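# Guide the ball into the green-bottomed hole

## Task

Bring the ball to rest in the hole whose bottom is green, without it entering any other hole. Only the fingers may contact the board; contact by any other arm part ends the attempt as a failure. The board must end up lying flat on the table, or the task fails. Avoid hard impacts of the ball on the lid, walls or floor. The result must hold without the robot supporting it at the end.

## Robot and tools

Robot: two 6-joint arms with parallel grippers, left_arm and right_arm. Scene frame: origin on the tabletop midway between the arms, +x out over the table, +z up. left_arm sits on the +y side. Its base is at (+0.009, +0.257, 0) m, quat_wxyz (+0.999, 0, 0, +0.034). right_arm's base is at (+0.037, -0.269, 0) m, quat_wxyz (+1.000, 0, 0, +0.015). The names left and right are labels only, not sides of any camera picture.

Joint order per arm, used in every command row and every per-joint list in results: waist (joint1), shoulder (joint2), elbow (joint3), wrist pitch (joint4), wrist yaw (joint5), wrist roll (joint6). Ranges in rad: waist -2.618 to 3.054, shoulder 0.000 to 3.142, elbow 0.000 to 3.142, wrist pitch -1.571 to 1.571, wrist yaw -1.571 to 1.571, wrist roll -2.094 to 2.094. True ends may differ by up to 0.036 rad either way.

Gripper: fingers extend along its +z axis and close along its y axis. end_effector_position is the pinch point between the pads, under 1 cm behind the tips.

A command row is one flat list of 14 numbers, each in [-1, 1], covering both arms even if one stays still: left_arm waist, shoulder, elbow, wrist pitch, wrist yaw, wrist roll, opening, then the same seven for right_arm. The six joint entries are scaled offsets, not absolute angles: 1.0 equals 1.202 rad (waist), 1.258 (shoulder), 1.238 (elbow), 2.073 (wrist pitch), 2.022 (wrist yaw and wrist roll); negative values turn the other way. The opening entry is absolute: +1 fully open, -1 closed.

execute_actions(actions): a list of up to 15 actions; each action is a list of up to 15 rows, one row per 1/30 s step; if fewer rows are given, the last repeats until the 15 steps are used (0.5 s per action). Joint offsets in every row are measured from the angles at the start of that action, not from the previous row; for the first action they come from the latest reported angles. If any action would push a joint more than 0.036 rad beyond its range, it is rejected for both arms; a malformed action, or a first action failing this test, rejects the whole call with no motion. Sending an empty list just returns the current state and images.

move(target, speed, blocking): target is one 14-number row as above, with offsets taken from the Joint positions in the most recent result that lists them. All joints travel along paths that finish together, so the hand usually curves. speed (0.01 to 2 rad/s, default 0.5) caps the joint with the longest way to go; paths last 0.5 to 10 s. Paths ignore obstacles and the other arm. Faster motion and aiming further past a contact both mean harder hits. With blocking=false you get a result after 0.5 s while motion continues; use wait or stop before sending other motion. The result adds a move: line giving the ending (done, off_target, moving, held, fault), limits=held or limits=none, and each arm's joint furthest from target.

wait(seconds): 0 to 10; arms keep their last command; returns early if a running move ends. stop(): brakes a running move; needs some room; fingers continue. zoom_image(camera, region): region [x0, y0, x1, y1] in pixels, top-left origin, at most 504 by 504, on cam_high, cam_low, cam_left_wrist or cam_right_wrist (all 896x504). read_manual(section) gives only licence text. finished_scene(scene) ends the scene permanently and reports success; the robot holds the last command first.

Motion limits: each joint's target is kept within a lead of its measured angle (0.202 rad waist, 0.258 shoulder, 0.238 elbow, 0.573 wrist pitch, 0.522 wrist yaw and roll), and if targets would shift a hand over 70 mm from where it is, they are scaled back. So big changes need several actions, and a move left unfinished should be resent. Friction may leave a joint up to about 0.031 rad short, and tiny commands may not move it.

Results: the state line gives each hand's position (m) and quat_wxyz in the scene frame; the printed position can be off, more so when reaching far. Joint positions and Joint velocities list six joints per arm (rad, rad/s) plus pad gap (m; 0.087 when fully open). Joint targets shows where joints are being driven now. grip_measured is the opening on the command scale, each gripper off by up to about 1 mm. To grasp, command about 0.02 below grip_measured. Step readings list joint angles at some steps; HELD marks a held-back arm. "joint command not followed" means a clearance check altered targets; "joint sent to its limit" means a joint reached its real end. Joint torques are raw, offset and noisy.

Avoid: any non-finger arm part touching the board; tilting or lifting the board; the ball striking lid, walls or floor hard; anything leaving the table; arms colliding; fast closes or heavy pushing. Loose objects may get small random nudges. Holding loads heats motors: MOTOR HOT at 75 °C, an arm stop at 90 °C, and at 100 °C that arm goes limp and drops. The robot keeps executing while you think.

Each tool is called after ">>>" by a JSON object that holds its "method" and its "body", one argument or row to a line.

## Session

>>> {"method": "execute_actions", "body": {
  "actions": []
}}

Scene clock: 0.00 s.
left_arm: end_effector_position=(+0.4801, +0.1261, +0.1421) grip_measured=+0.984 end_effector_quat_wxyz=(+0.069, -0.300, +0.931, -0.198) | right_arm: end_effector_position=(+0.3362, -0.7194, +0.2922) grip_measured=+0.992 end_effector_quat_wxyz=(+0.460, +0.762, +0.199, -0.410)
Joint names: [waist, shoulder, elbow, wrist pitch, wrist yaw, wrist roll]
Joint positions: left_arm=[-0.173  2.317  2.341 -1.298  0.304 -0.776  0.087] | right_arm=[-0.727  2.214  2.375 -1.     1.241  1.399  0.087]
Joint velocities: left_arm=[-0.012 -0.017  0.022 -0.022  0.037 -0.095  0.001] | right_arm=[-0.012 -0.002 -0.002 -0.037  0.051  0.037  0.001]
Joint torques (N m, as the arm reports them, + toward a larger angle): no reading
Motor temperatures (°C, as the motors report them): left_arm=[27 28 26 28 28 25] | right_arm=[26 26 26 27 29 25]
Joint targets: left_arm=[-0.173 2.317 2.341 -1.298 0.304 -0.776] | right_arm=[-0.727 2.214 2.375 -1.000 1.241 1.399]

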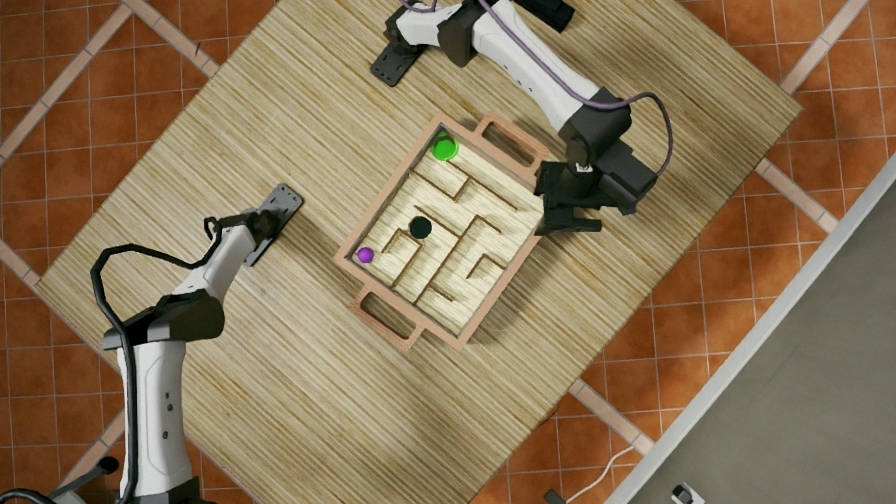

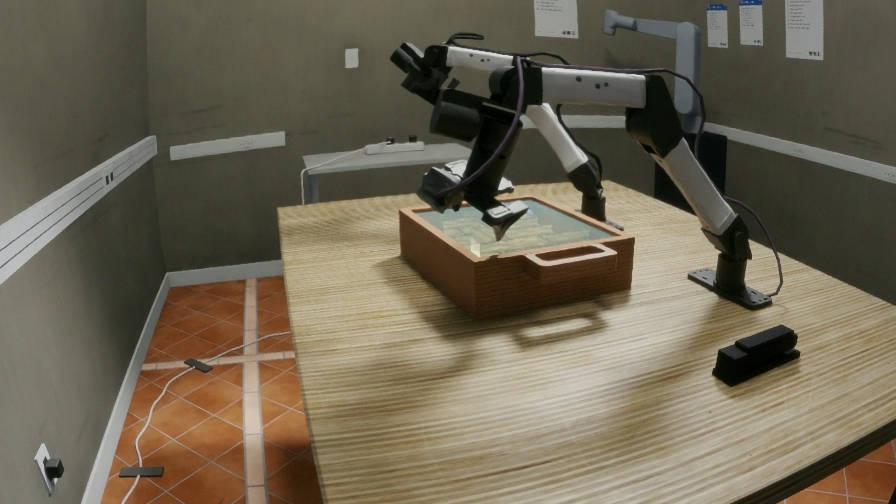

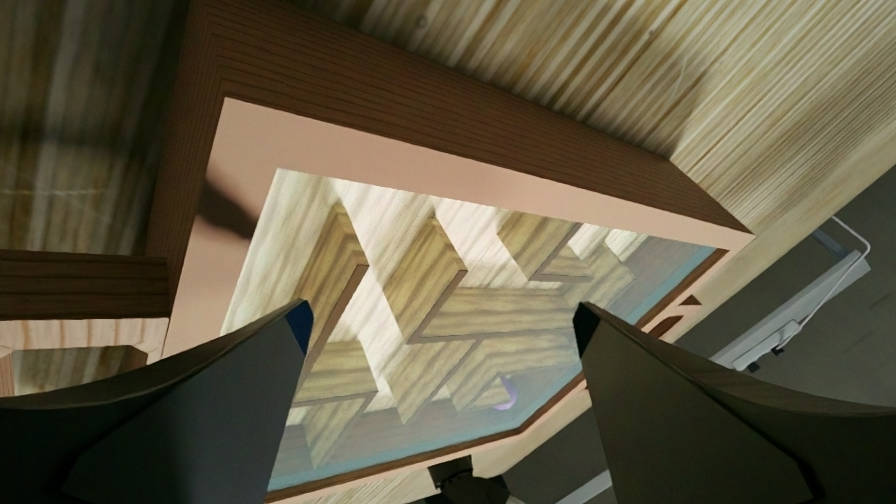

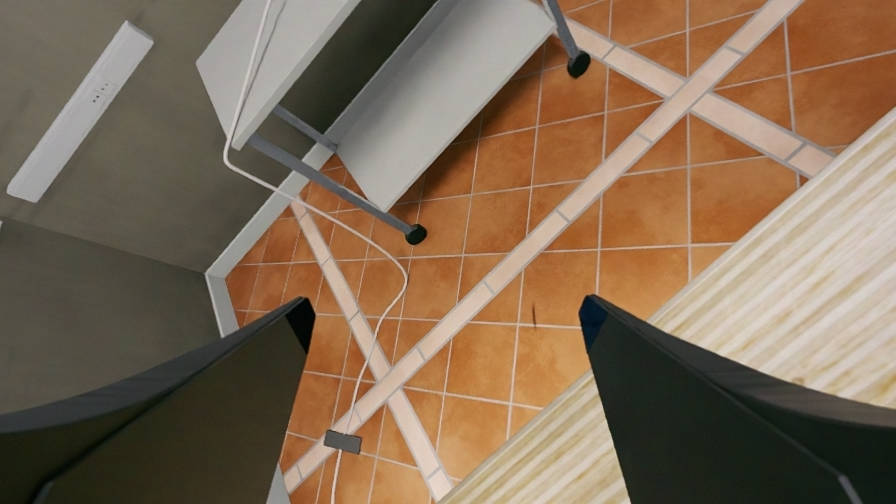

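>>> {"method": "zoom_image", "body": {
  "camera": "cam_high",
  "region": [320, 90, 600, 360]
}}

Region (320, 90, 600, 360) of cam_high's 896x504 image, scaled by 1.800, with more detail than that image has; it fills the top 486 rows of this view, and the rest is white.

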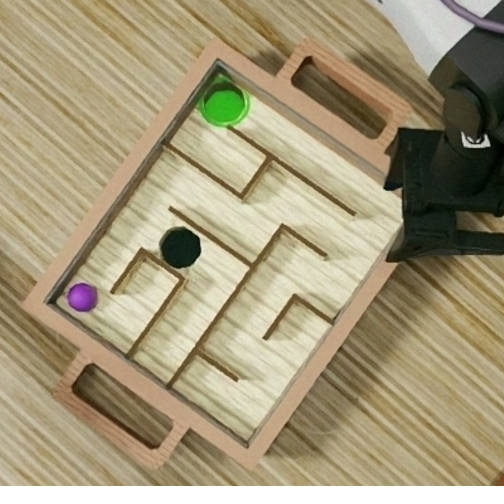

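>>> {"method": "move", "body": {
  "target": [0.075,-0.391,-0.442,0.014,-0.15,0.384,0,0.594,-0.309,-0.469,-0.13,-0.614,-0.692,0],
  "speed": 0.8
}}

Scene clock: 59.00 s.
left_arm: end_effector_position=(+0.3711, +0.2460, +0.1738) grip_measured=+0.000 end_effector_quat_wxyz=(+0.136, +0.009, +0.991, -0.006) | right_arm: end_effector_position=(+0.4076, -0.2648, +0.1723) grip_measured=+0.000 end_effector_quat_wxyz=(+0.150, -0.004, +0.989, -0.002)
Joint names: [waist, shoulder, elbow, wrist pitch, wrist yaw, wrist roll]
Joint positions: left_arm=[-0.094  1.836  1.824 -1.285  0.007 -0.009  0.044] | right_arm=[-0.015  1.842  1.822 -1.25   0.007  0.006  0.044]
Joint velocities: left_arm=[-0.017 -0.002 -0.002 -0.066 -0.007 -0.007 -0.001] | right_arm=[-0.002  0.007  0.012 -0.066 -0.022 -0.125  0.   ]
Joint torques (N m, as the arm reports them, + toward a larger angle): left_arm=[  1.1  -10.34   5.22   1.12  -0.02   0.06] | right_arm=[ -0.22 -12.47   5.45   0.8   -0.02  -0.09]
Motor temperatures (°C, as the motors report them): left_arm=[27 44 32 30 28 25] | right_arm=[26 47 30 30 29 25]
Joint targets: left_arm=[-0.083 1.825 1.794 -1.269 0.001 0.001] | right_arm=[-0.013 1.826 1.795 -1.269 -0.000 -0.000]
move: off_target (left_arm, right_arm); limits=none; left_arm: farthest joint: the elbow, 0.030 radians from its target (0.548 radians at the start); right_arm: farthest joint: the elbow, 0.027 radians from its target (0.581 radians at the start)

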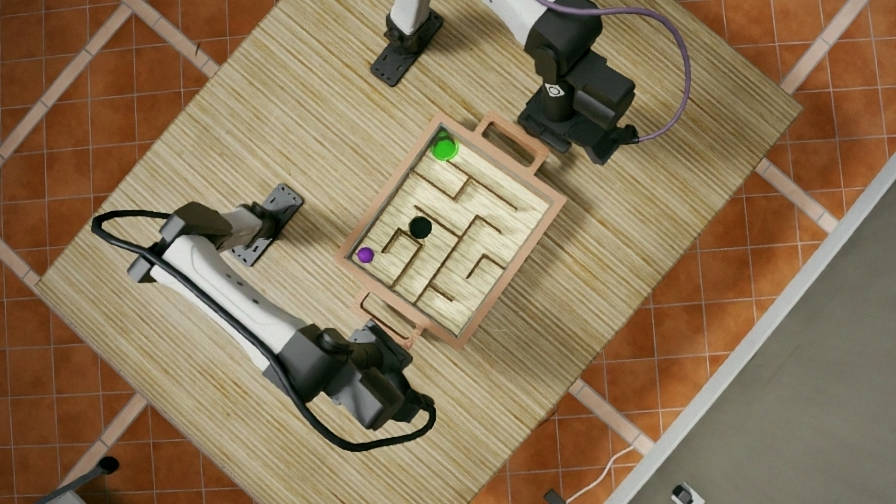

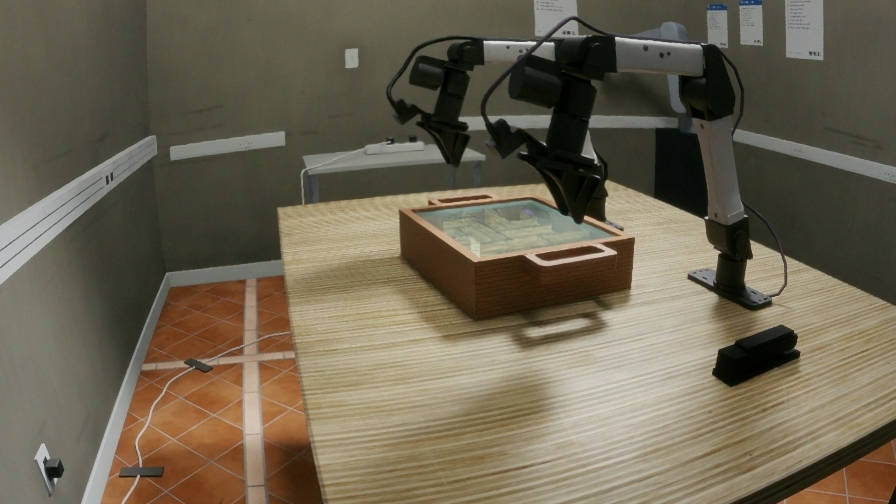

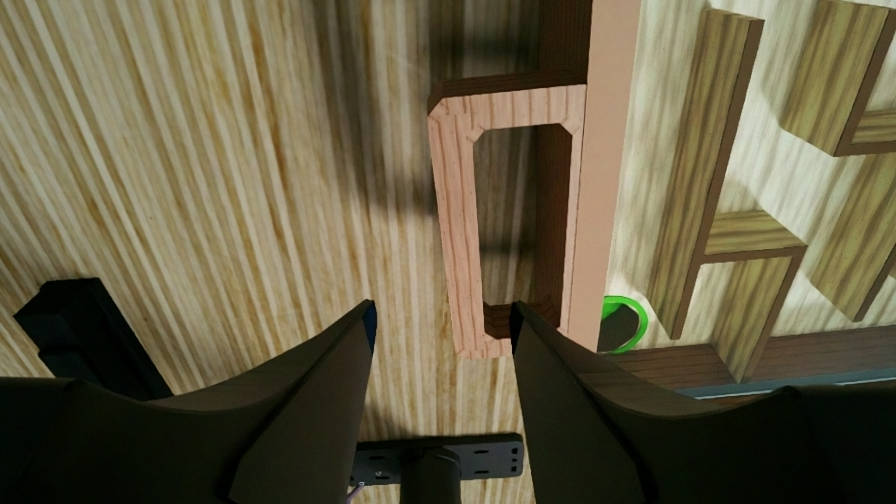

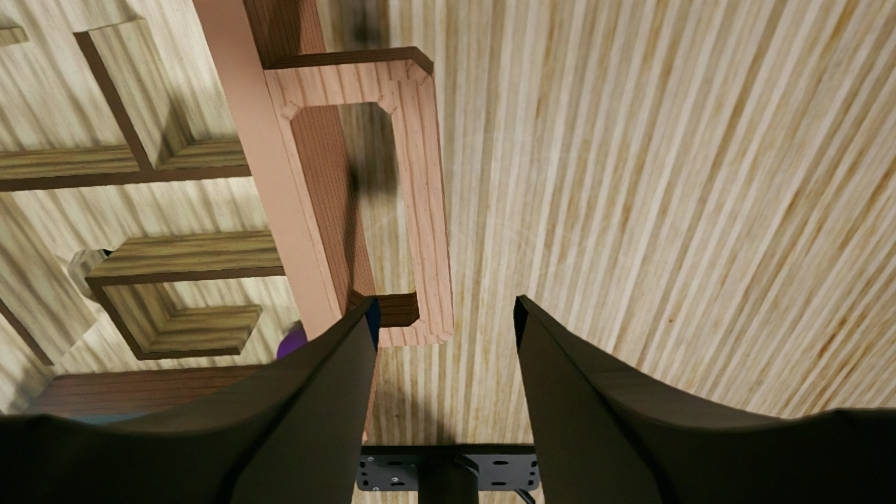

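>>> {"method": "move", "body": {
  "target": [-0.032,-0.121,-0.316,0.114,0,-0.061,0,0.027,-0.057,-0.231,0.09,0,-0.019,0]
}}

Scene clock: 76.93 s.
left_arm: end_effector_position=(+0.3404, +0.2329, +0.1239) grip_measured=+0.000 end_effector_quat_wxyz=(+0.132, -0.033, +0.991, -0.015) | right_arm: end_effector_position=(+0.3924, -0.2584, +0.1221) grip_measured=+0.000 end_effector_quat_wxyz=(+0.134, -0.031, +0.990, -0.003)
Joint names: [waist, shoulder, elbow, wrist pitch, wrist yaw, wrist roll]
Joint positions: left_arm=[-0.121  1.701  1.461 -1.065  0.007 -0.123  0.044] | right_arm=[ 0.007  1.79   1.559 -1.071  0.007 -0.027  0.044]
Joint velocities: left_arm=[-0.002 -0.022  0.002  0.081  0.037 -0.022 -0.001] | right_arm=[ 0.002  0.032 -0.007  0.051  0.007 -0.037 -0.002]
Joint torques (N m, as the arm reports them, + toward a larger angle): left_arm=[-0.74 -9.67  5.61  1.12  0.05 -0.03] | right_arm=[  0.63 -12.56   5.86   1.02   0.    -0.03]
Motor temperatures (°C, as the motors report them): left_arm=[27 42 31 31 28 25] | right_arm=[26 47 30 29 29 25]
Joint targets: left_arm=[-0.132 1.684 1.433 -1.048 0.007 -0.132] | right_arm=[0.017 1.770 1.536 -1.063 0.007 -0.033]
move: off_target (left_arm, right_arm); limits=none; left_arm: farthest joint: the elbow, 0.029 radians from its target (0.391 radians at the start); right_arm: farthest joint: the elbow, 0.023 radians from its target (0.286 radians at the start)

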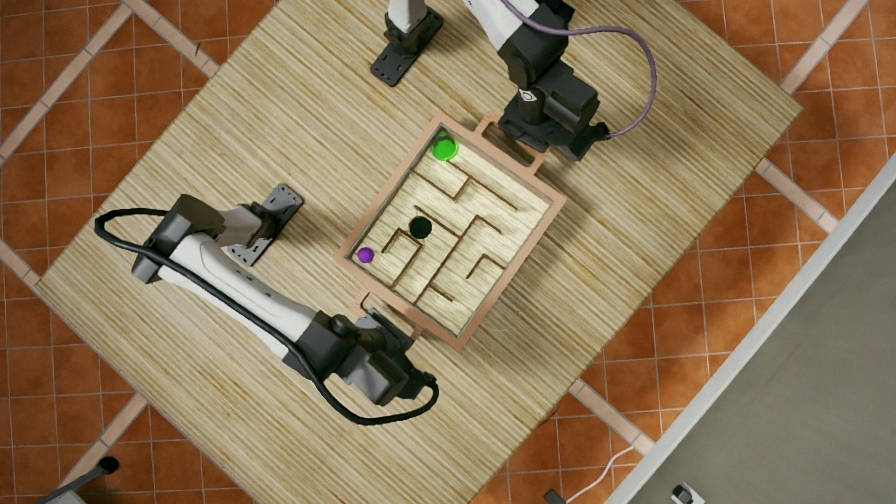

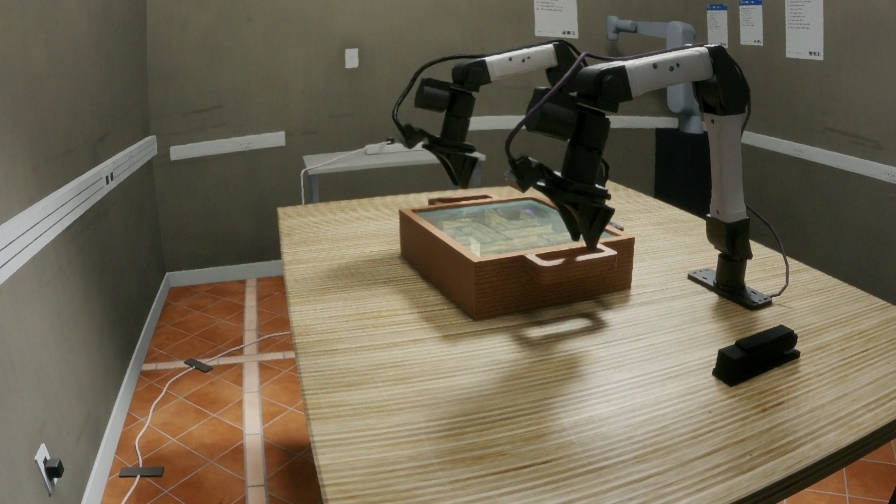

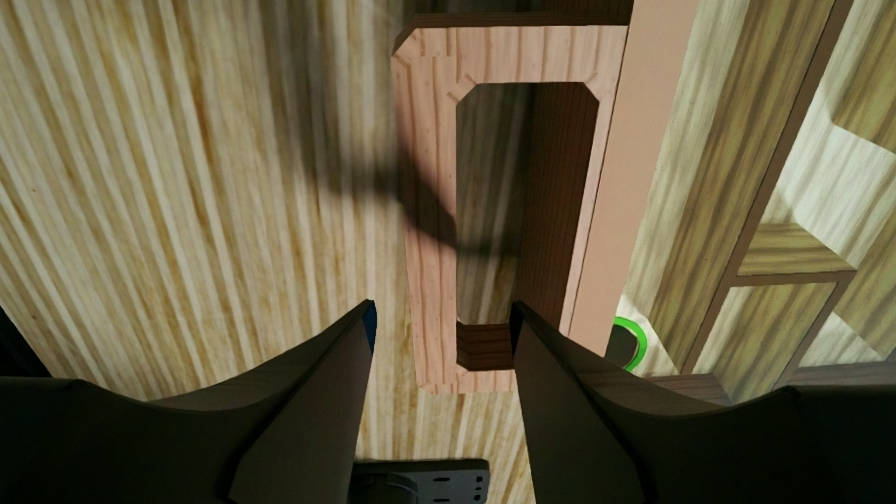

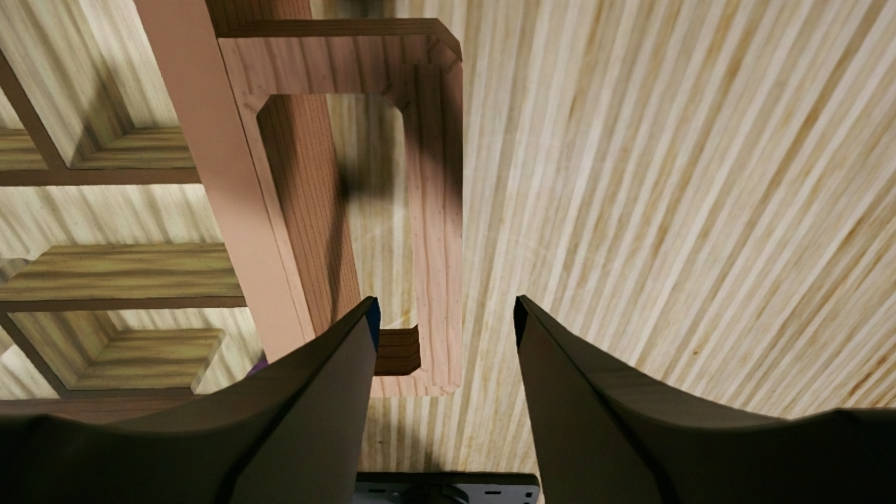

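>>> {"method": "move", "body": {
  "target": [0.019,0.027,-0.09,0.061,0,0,0,0.017,0.027,-0.08,0.053,0,0,0],
  "speed": 0.2
}}

Scene clock: 90.80 s.
left_arm: end_effector_position=(+0.3459, +0.2367, +0.0961) grip_measured=+0.000 end_effector_quat_wxyz=(+0.134, -0.040, +0.990, -0.014) | right_arm: end_effector_position=(+0.3989, -0.2543, +0.1043) grip_measured=+0.000 end_effector_quat_wxyz=(+0.149, -0.036, +0.988, -0.002)
Joint names: [waist, shoulder, elbow, wrist pitch, wrist yaw, wrist roll]
Joint positions: left_arm=[-0.109  1.724  1.377 -0.955  0.007 -0.123  0.044] | right_arm=[ 0.018  1.79   1.485 -0.968  0.007 -0.027  0.044]
Joint velocities: left_arm=[ 0.002 -0.022  0.002  0.022 -0.007  0.007 -0.001] | right_arm=[ 0.007  0.007 -0.002  0.022  0.066 -0.081 -0.   ]
Joint torques (N m, as the arm reports them, + toward a larger angle): left_arm=[ 1.12 -7.69  5.66  1.12  0.05  0.02] | right_arm=[ 0.43 -7.66  5.83  1.07  0.06  0.05]
Motor temperatures (°C, as the motors report them): left_arm=[27 41 31 31 28 25] | right_arm=[26 47 30 30 29 25]
Joint targets: left_arm=[-0.099 1.735 1.350 -0.938 0.007 -0.123] | right_arm=[0.028 1.824 1.460 -0.961 0.007 -0.027]
move: off_target (left_arm, right_arm); limits=none; left_arm: farthest joint: the elbow, 0.027 radians from its target (0.112 radians at the start); right_arm: farthest joint: the shoulder, 0.034 radians from its target (0.034 radians at the start)

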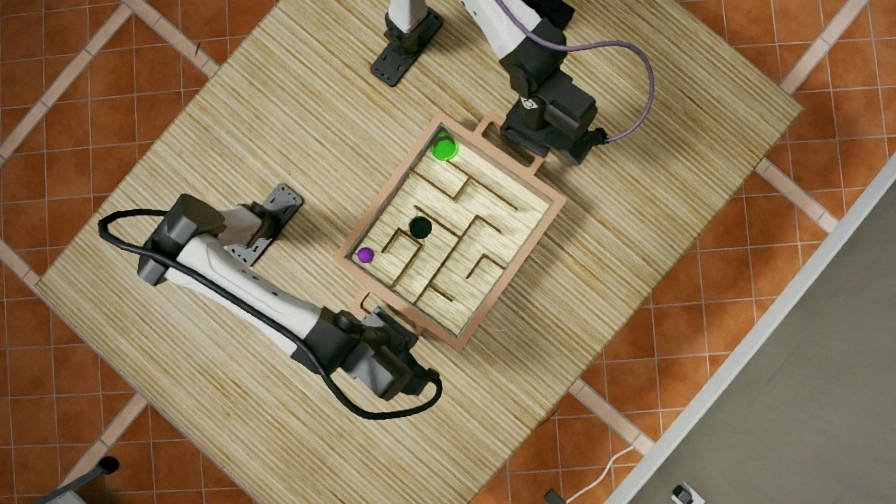

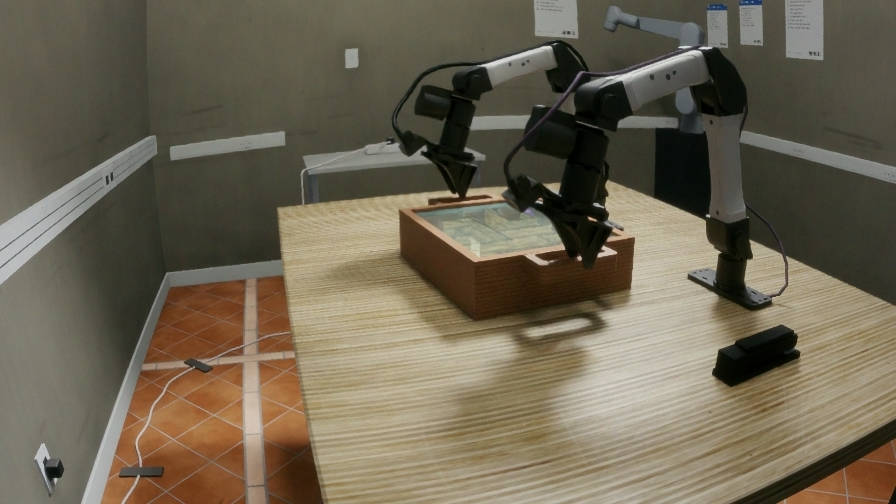

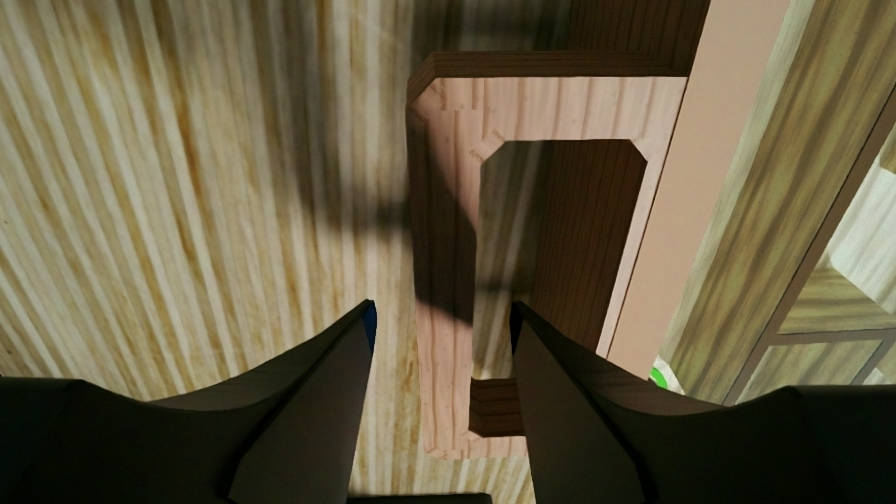

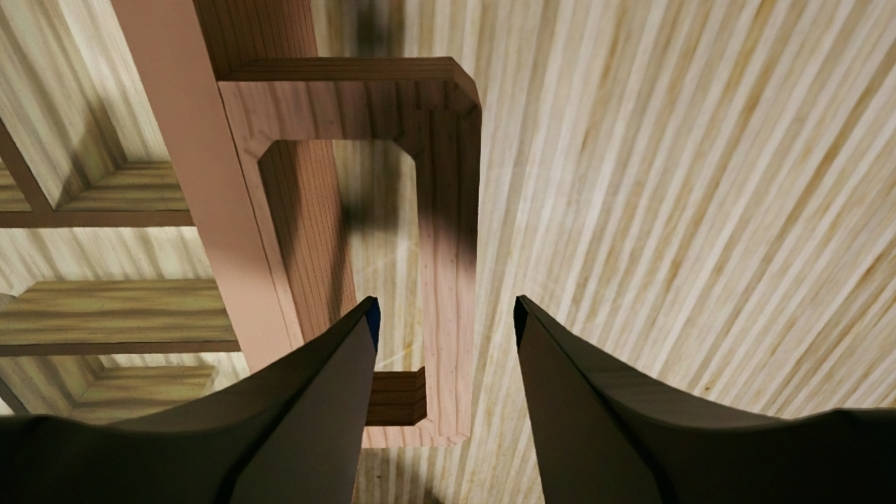

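>>> {"method": "move", "body": {
  "target": [0,0,-0.058,0.028,0,0,0,0,0,-0.085,0.036,0,0,0],
  "speed": 0.2
}}

>>> {"method": "execute_actions", "body": {
  "actions": [
    [[0,0,0,0,0,0,-0.15,0,0,0,0,0,0,-0.15],[0,0,0,0,0,0,-0.25,0,0,0,0,0,0,-0.25],[0,0,0,0,0,0,-0.33,0,0,0,0,0,0,-0.33],[0,0,0,0,0,0,-0.4,0,0,0,0,0,0,-0.4],[0,0,0,0,0,0,-0.45,0,0,0,0,0,0,-0.45],[0,0,0,0,0,0,-0.49,0,0,0,0,0,0,-0.49],[0,0,0,0,0,0,-0.52,0,0,0,0,0,0,-0.52],[0,0,0,0,0,0,-0.55,0,0,0,0,0,0,-0.55],[0,0,0,0,0,0,-0.58,0,0,0,0,0,0,-0.58],[0,0,0,0,0,0,-0.61,0,0,0,0,0,0,-0.61],[0,0,0,0,0,0,-0.64,0,0,0,0,0,0,-0.64],[0,0,0,0,0,0,-0.67,0,0,0,0,0,0,-0.67],[0,0,0,0,0,0,-0.7,0,0,0,0,0,0,-0.7]],
    [[0,0,0,0,0,0,-0.72,0,0,0,0,0,0,-0.72]]
  ]
}}

Scene clock: 104.67 s.
left_arm: end_effector_position=(+0.3441, +0.2367, +0.0852) grip_measured=+0.000 end_effector_quat_wxyz=(+0.133, -0.040, +0.990, -0.014) | right_arm: end_effector_position=(+0.3933, -0.2546, +0.0836) grip_measured=+0.000 end_effector_quat_wxyz=(+0.142, -0.036, +0.989, -0.002)
Joint names: [waist, shoulder, elbow, wrist pitch, wrist yaw, wrist roll]
Joint positions: left_arm=[-0.109  1.724  1.334 -0.913  0.007 -0.123  0.044] | right_arm=[ 0.018  1.79   1.405 -0.901  0.007 -0.027  0.044]
Joint velocities: left_arm=[-0.022 -0.002  0.022 -0.007 -0.095  0.022 -0.001] | right_arm=[-0.007  0.012 -0.002 -0.066 -0.037 -0.007  0.001]
Joint torques (N m, as the arm reports them, + toward a larger angle): left_arm=[ 0.18 -8.53  5.56  1.13  0.04  0.02] | right_arm=[ -0.14 -10.76   5.8    1.05   0.04   0.05]
Motor temperatures (°C, as the motors report them): left_arm=[27 39 31 31 28 25] | right_arm=[26 44 30 30 29 25]
Joint targets: left_arm=[-0.109 1.724 1.306 -0.897 0.007 -0.123] | right_arm=[0.018 1.790 1.380 -0.894 0.007 -0.027]
move: off_target (left_arm, right_arm); limits=none; left_arm: farthest joint: the elbow, 0.028 radians from its target (0.072 radians at the start); right_arm: farthest joint: the elbow, 0.025 radians from its target (0.106 radians at the start)

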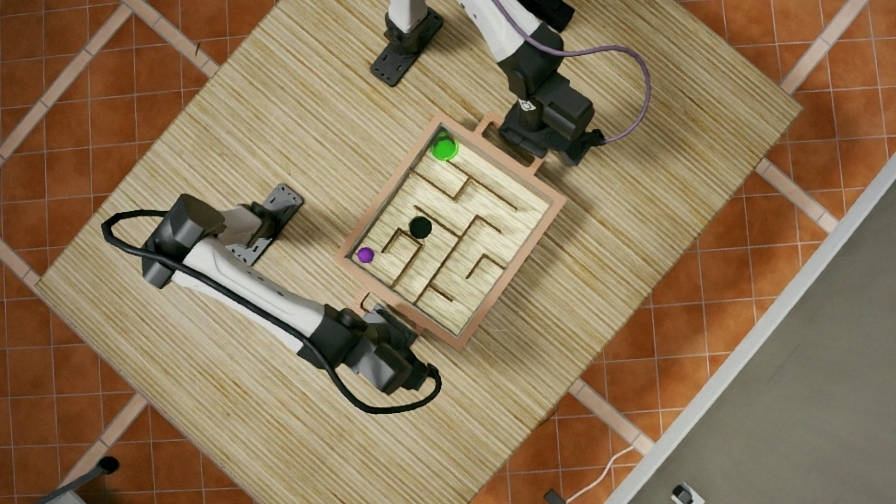

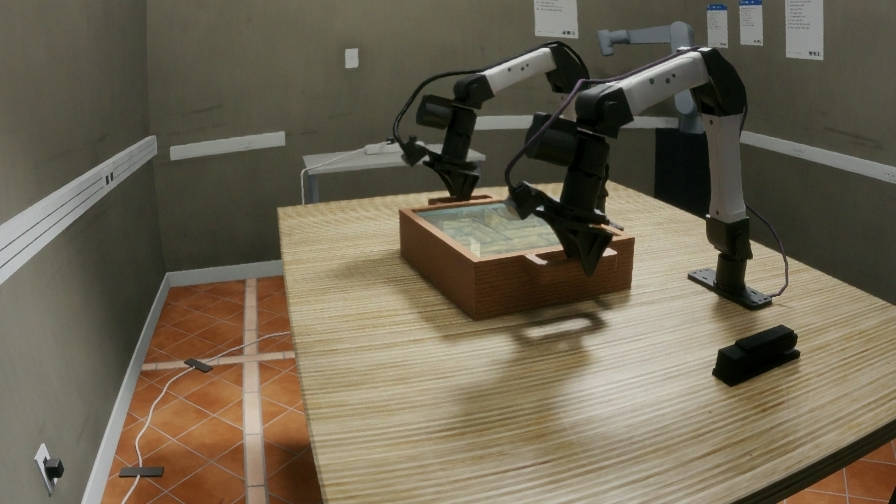

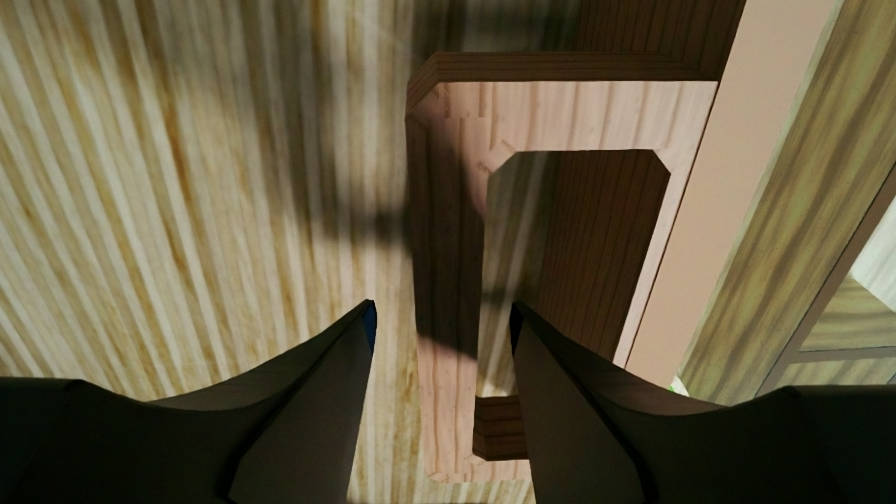

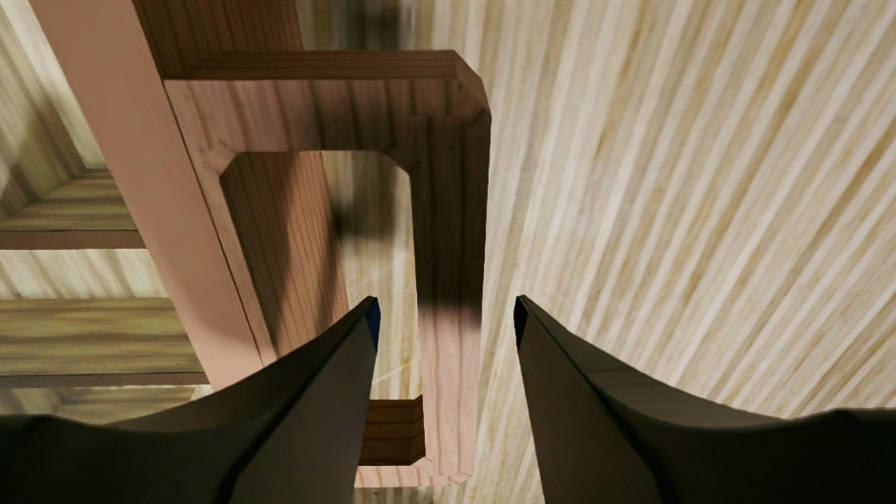

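Scene clock: 105.67 s.
left_arm: end_effector_position=(+0.3441, +0.2361, +0.0852) grip_measured=-0.613 end_effector_quat_wxyz=(+0.133, -0.039, +0.990, -0.016) | right_arm: end_effector_position=(+0.3934, -0.2552, +0.0836) grip_measured=-0.618 end_effector_quat_wxyz=(+0.142, -0.036, +0.989, -0.004)
Joint names: [waist, shoulder, elbow, wrist pitch, wrist yaw, wrist roll]
Joint positions: left_arm=[-0.109  1.724  1.334 -0.913  0.01  -0.123  0.017] | right_arm=[ 0.018  1.79   1.405 -0.901  0.01  -0.027  0.017]
Joint velocities: left_arm=[-0.002 -0.022  0.007 -0.081 -0.022 -0.007  0.   ] | right_arm=[-0.002 -0.012 -0.002  0.037 -0.037 -0.081 -0.   ]
Joint torques (N m, as the arm reports them, + toward a larger angle): left_arm=[ 0.18 -8.52  7.84  0.94  0.05  0.02] | right_arm=[  0.03 -10.81   7.58   0.89   0.04   0.04]
Motor temperatures (°C, as the motors report them): left_arm=[27 39 31 31 28 25] | right_arm=[26 44 31 30 29 25]
Joint targets: left_arm=[-0.109 1.724 1.334 -0.913 0.010 -0.123] | right_arm=[0.018 1.790 1.405 -0.901 0.010 -0.027]
Step readings (joint positions; steps 1 to 15: 1st action; 16 to 30: 2nd action):
0: left_arm=[-0.109 1.724 1.334 -0.913 0.007 -0.123] | right_arm=[0.018 1.790 1.405 -0.901 0.007 -0.027]
1: left_arm=[-0.109 1.724 1.334 -0.913 0.007 -0.123] | right_arm=[0.018 1.790 1.405 -0.901 0.007 -0.027]
2: left_arm=[-0.109 1.724 1.334 -0.913 0.007 -0.123] | right_arm=[0.018 1.790 1.405 -0.901 0.007 -0.027]
4: left_arm=[-0.109 1.724 1.334 -0.913 0.007 -0.123] | right_arm=[0.018 1.790 1.405 -0.901 0.007 -0.027]
8: left_arm=[-0.109 1.724 1.334 -0.913 0.007 -0.123] | right_arm=[0.018 1.790 1.405 -0.901 0.007 -0.027]
15: left_arm=[-0.109 1.724 1.334 -0.913 0.010 -0.123] | right_arm=[0.018 1.790 1.405 -0.901 0.010 -0.027]
16: left_arm=[-0.109 1.724 1.334 -0.913 0.010 -0.123] | right_arm=[0.018 1.790 1.405 -0.901 0.010 -0.027]
17: left_arm=[-0.109 1.724 1.334 -0.913 0.010 -0.123] | right_arm=[0.018 1.790 1.405 -0.901 0.010 -0.027]
19: left_arm=[-0.109 1.724 1.334 -0.913 0.010 -0.123] | right_arm=[0.018 1.790 1.405 -0.901 0.010 -0.027]
23: left_arm=[-0.109 1.724 1.334 -0.913 0.010 -0.123] | right_arm=[0.018 1.790 1.405 -0.901 0.010 -0.027]
30: Joint positions above

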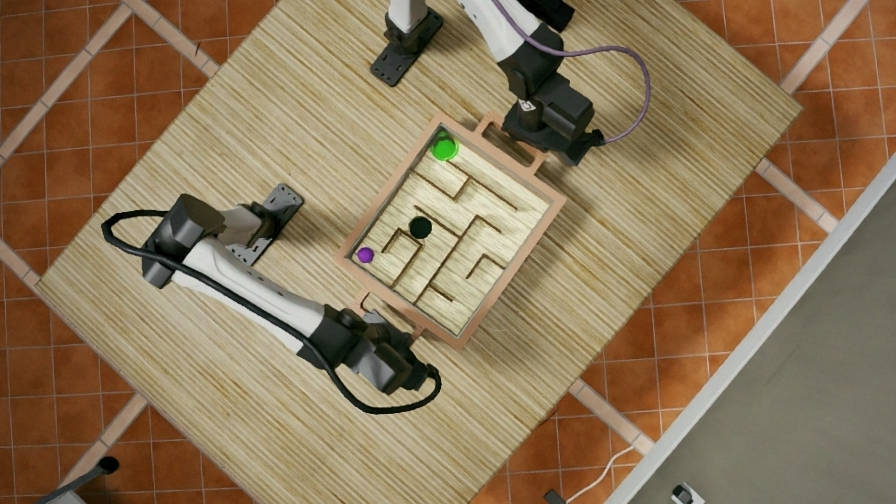

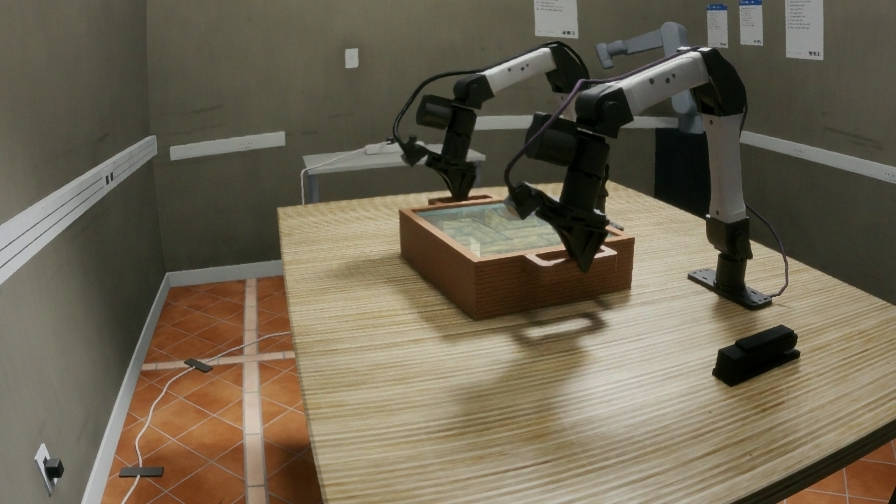

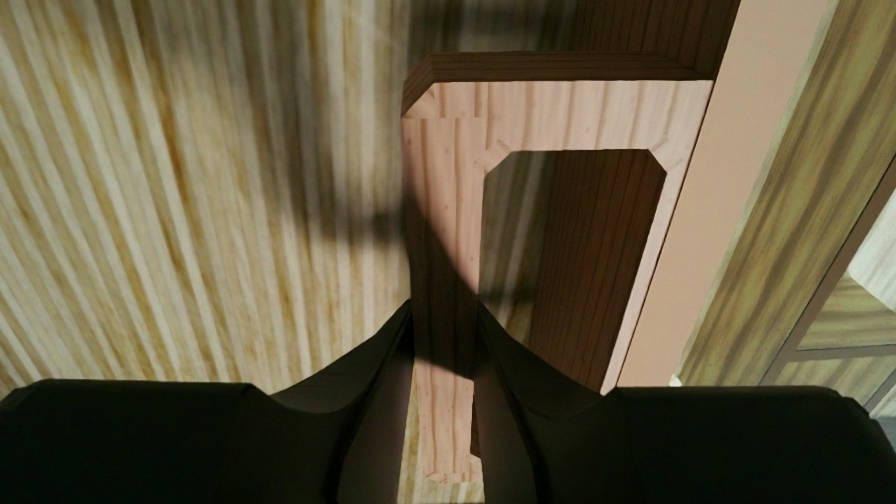

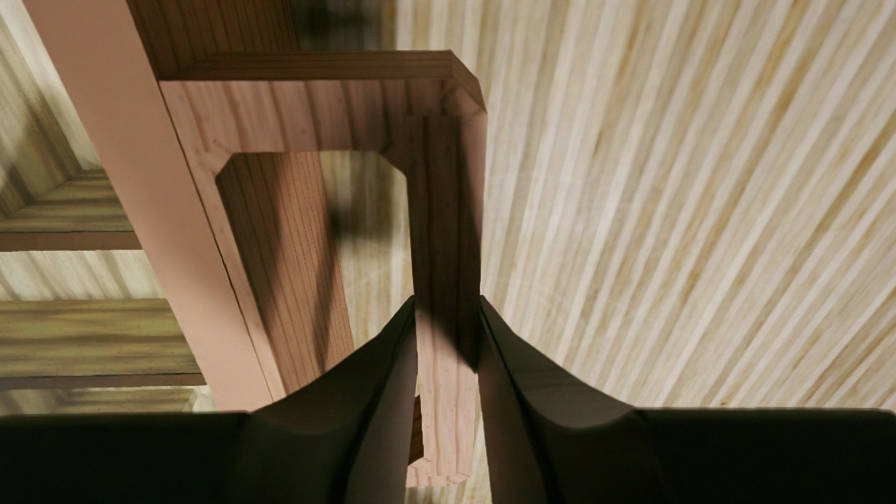

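>>> {"method": "move", "body": {
  "target": [0,0,0.09,-0.026,0,0,-0.72,0,0,0.09,-0.026,0,0,-0.72],
  "speed": 0.08
}}

Scene clock: 116.23 s.
left_arm: end_effector_position=(+0.3466, +0.2364, +0.0943) grip_measured=-0.619 end_effector_quat_wxyz=(+0.127, -0.039, +0.991, -0.015) | right_arm: end_effector_position=(+0.3956, -0.2550, +0.1005) grip_measured=-0.618 end_effector_quat_wxyz=(+0.142, -0.036, +0.989, -0.003)
Joint names: [waist, shoulder, elbow, wrist pitch, wrist yaw, wrist roll]
Joint positions: left_arm=[-0.109  1.739  1.389 -0.964  0.008 -0.122  0.017] | right_arm=[ 0.018  1.79   1.472 -0.967  0.01  -0.027  0.017]
Joint velocities: left_arm=[ 0.007 -0.022  0.002 -0.037 -0.022 -0.022  0.001] | right_arm=[ 0.002 -0.007  0.002 -0.007  0.022 -0.022  0.   ]
Joint torques (N m, as the arm reports them, + toward a larger angle): left_arm=[ 0.18 -9.87 12.33  0.88  0.06  0.01] | right_arm=[ -0.12 -10.82  10.97   1.07   0.05   0.03]
Motor temperatures (°C, as the motors report them): left_arm=[27 39 33 31 28 25] | right_arm=[26 44 31 30 29 25]
Joint targets: left_arm=[-0.109 1.724 1.445 -0.967 0.010 -0.123] | right_arm=[0.018 1.790 1.516 -0.955 0.010 -0.027]
move: off_target (left_arm, right_arm); limits=none; left_arm: farthest joint: the elbow, 0.057 radians from its target (0.112 radians at the start); right_arm: farthest joint: the elbow, 0.044 radians from its target (0.112 radians at the start)

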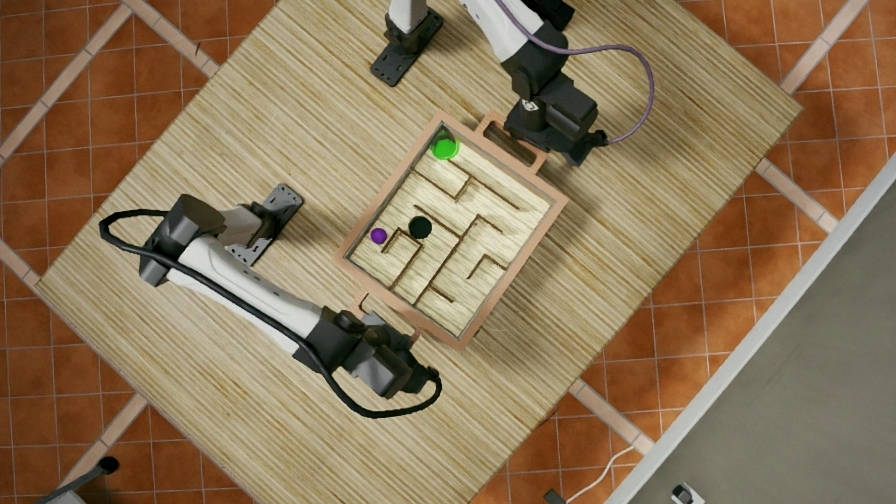

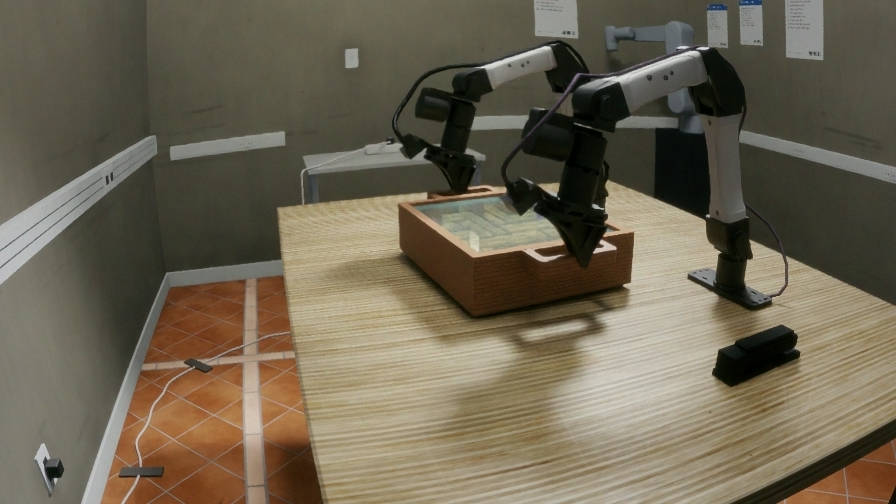

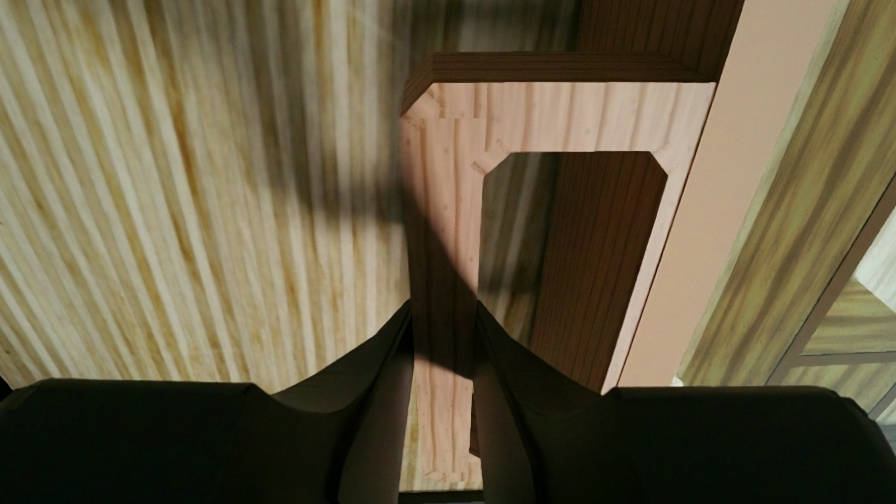

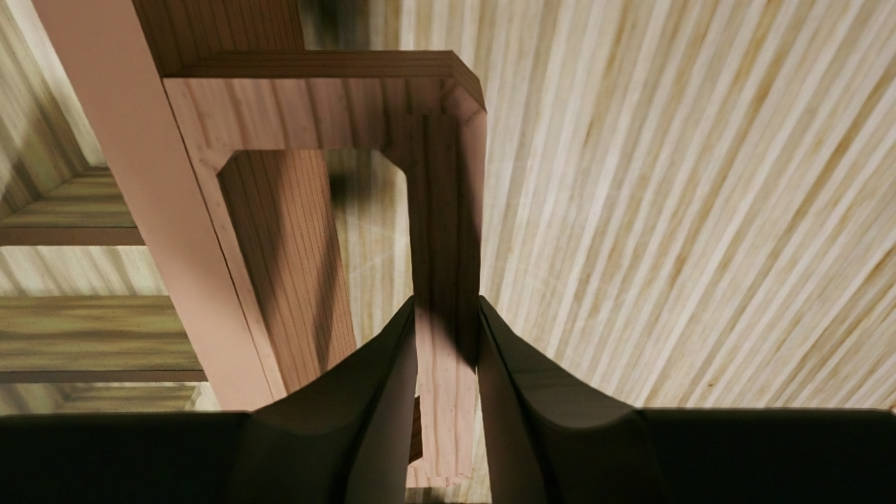

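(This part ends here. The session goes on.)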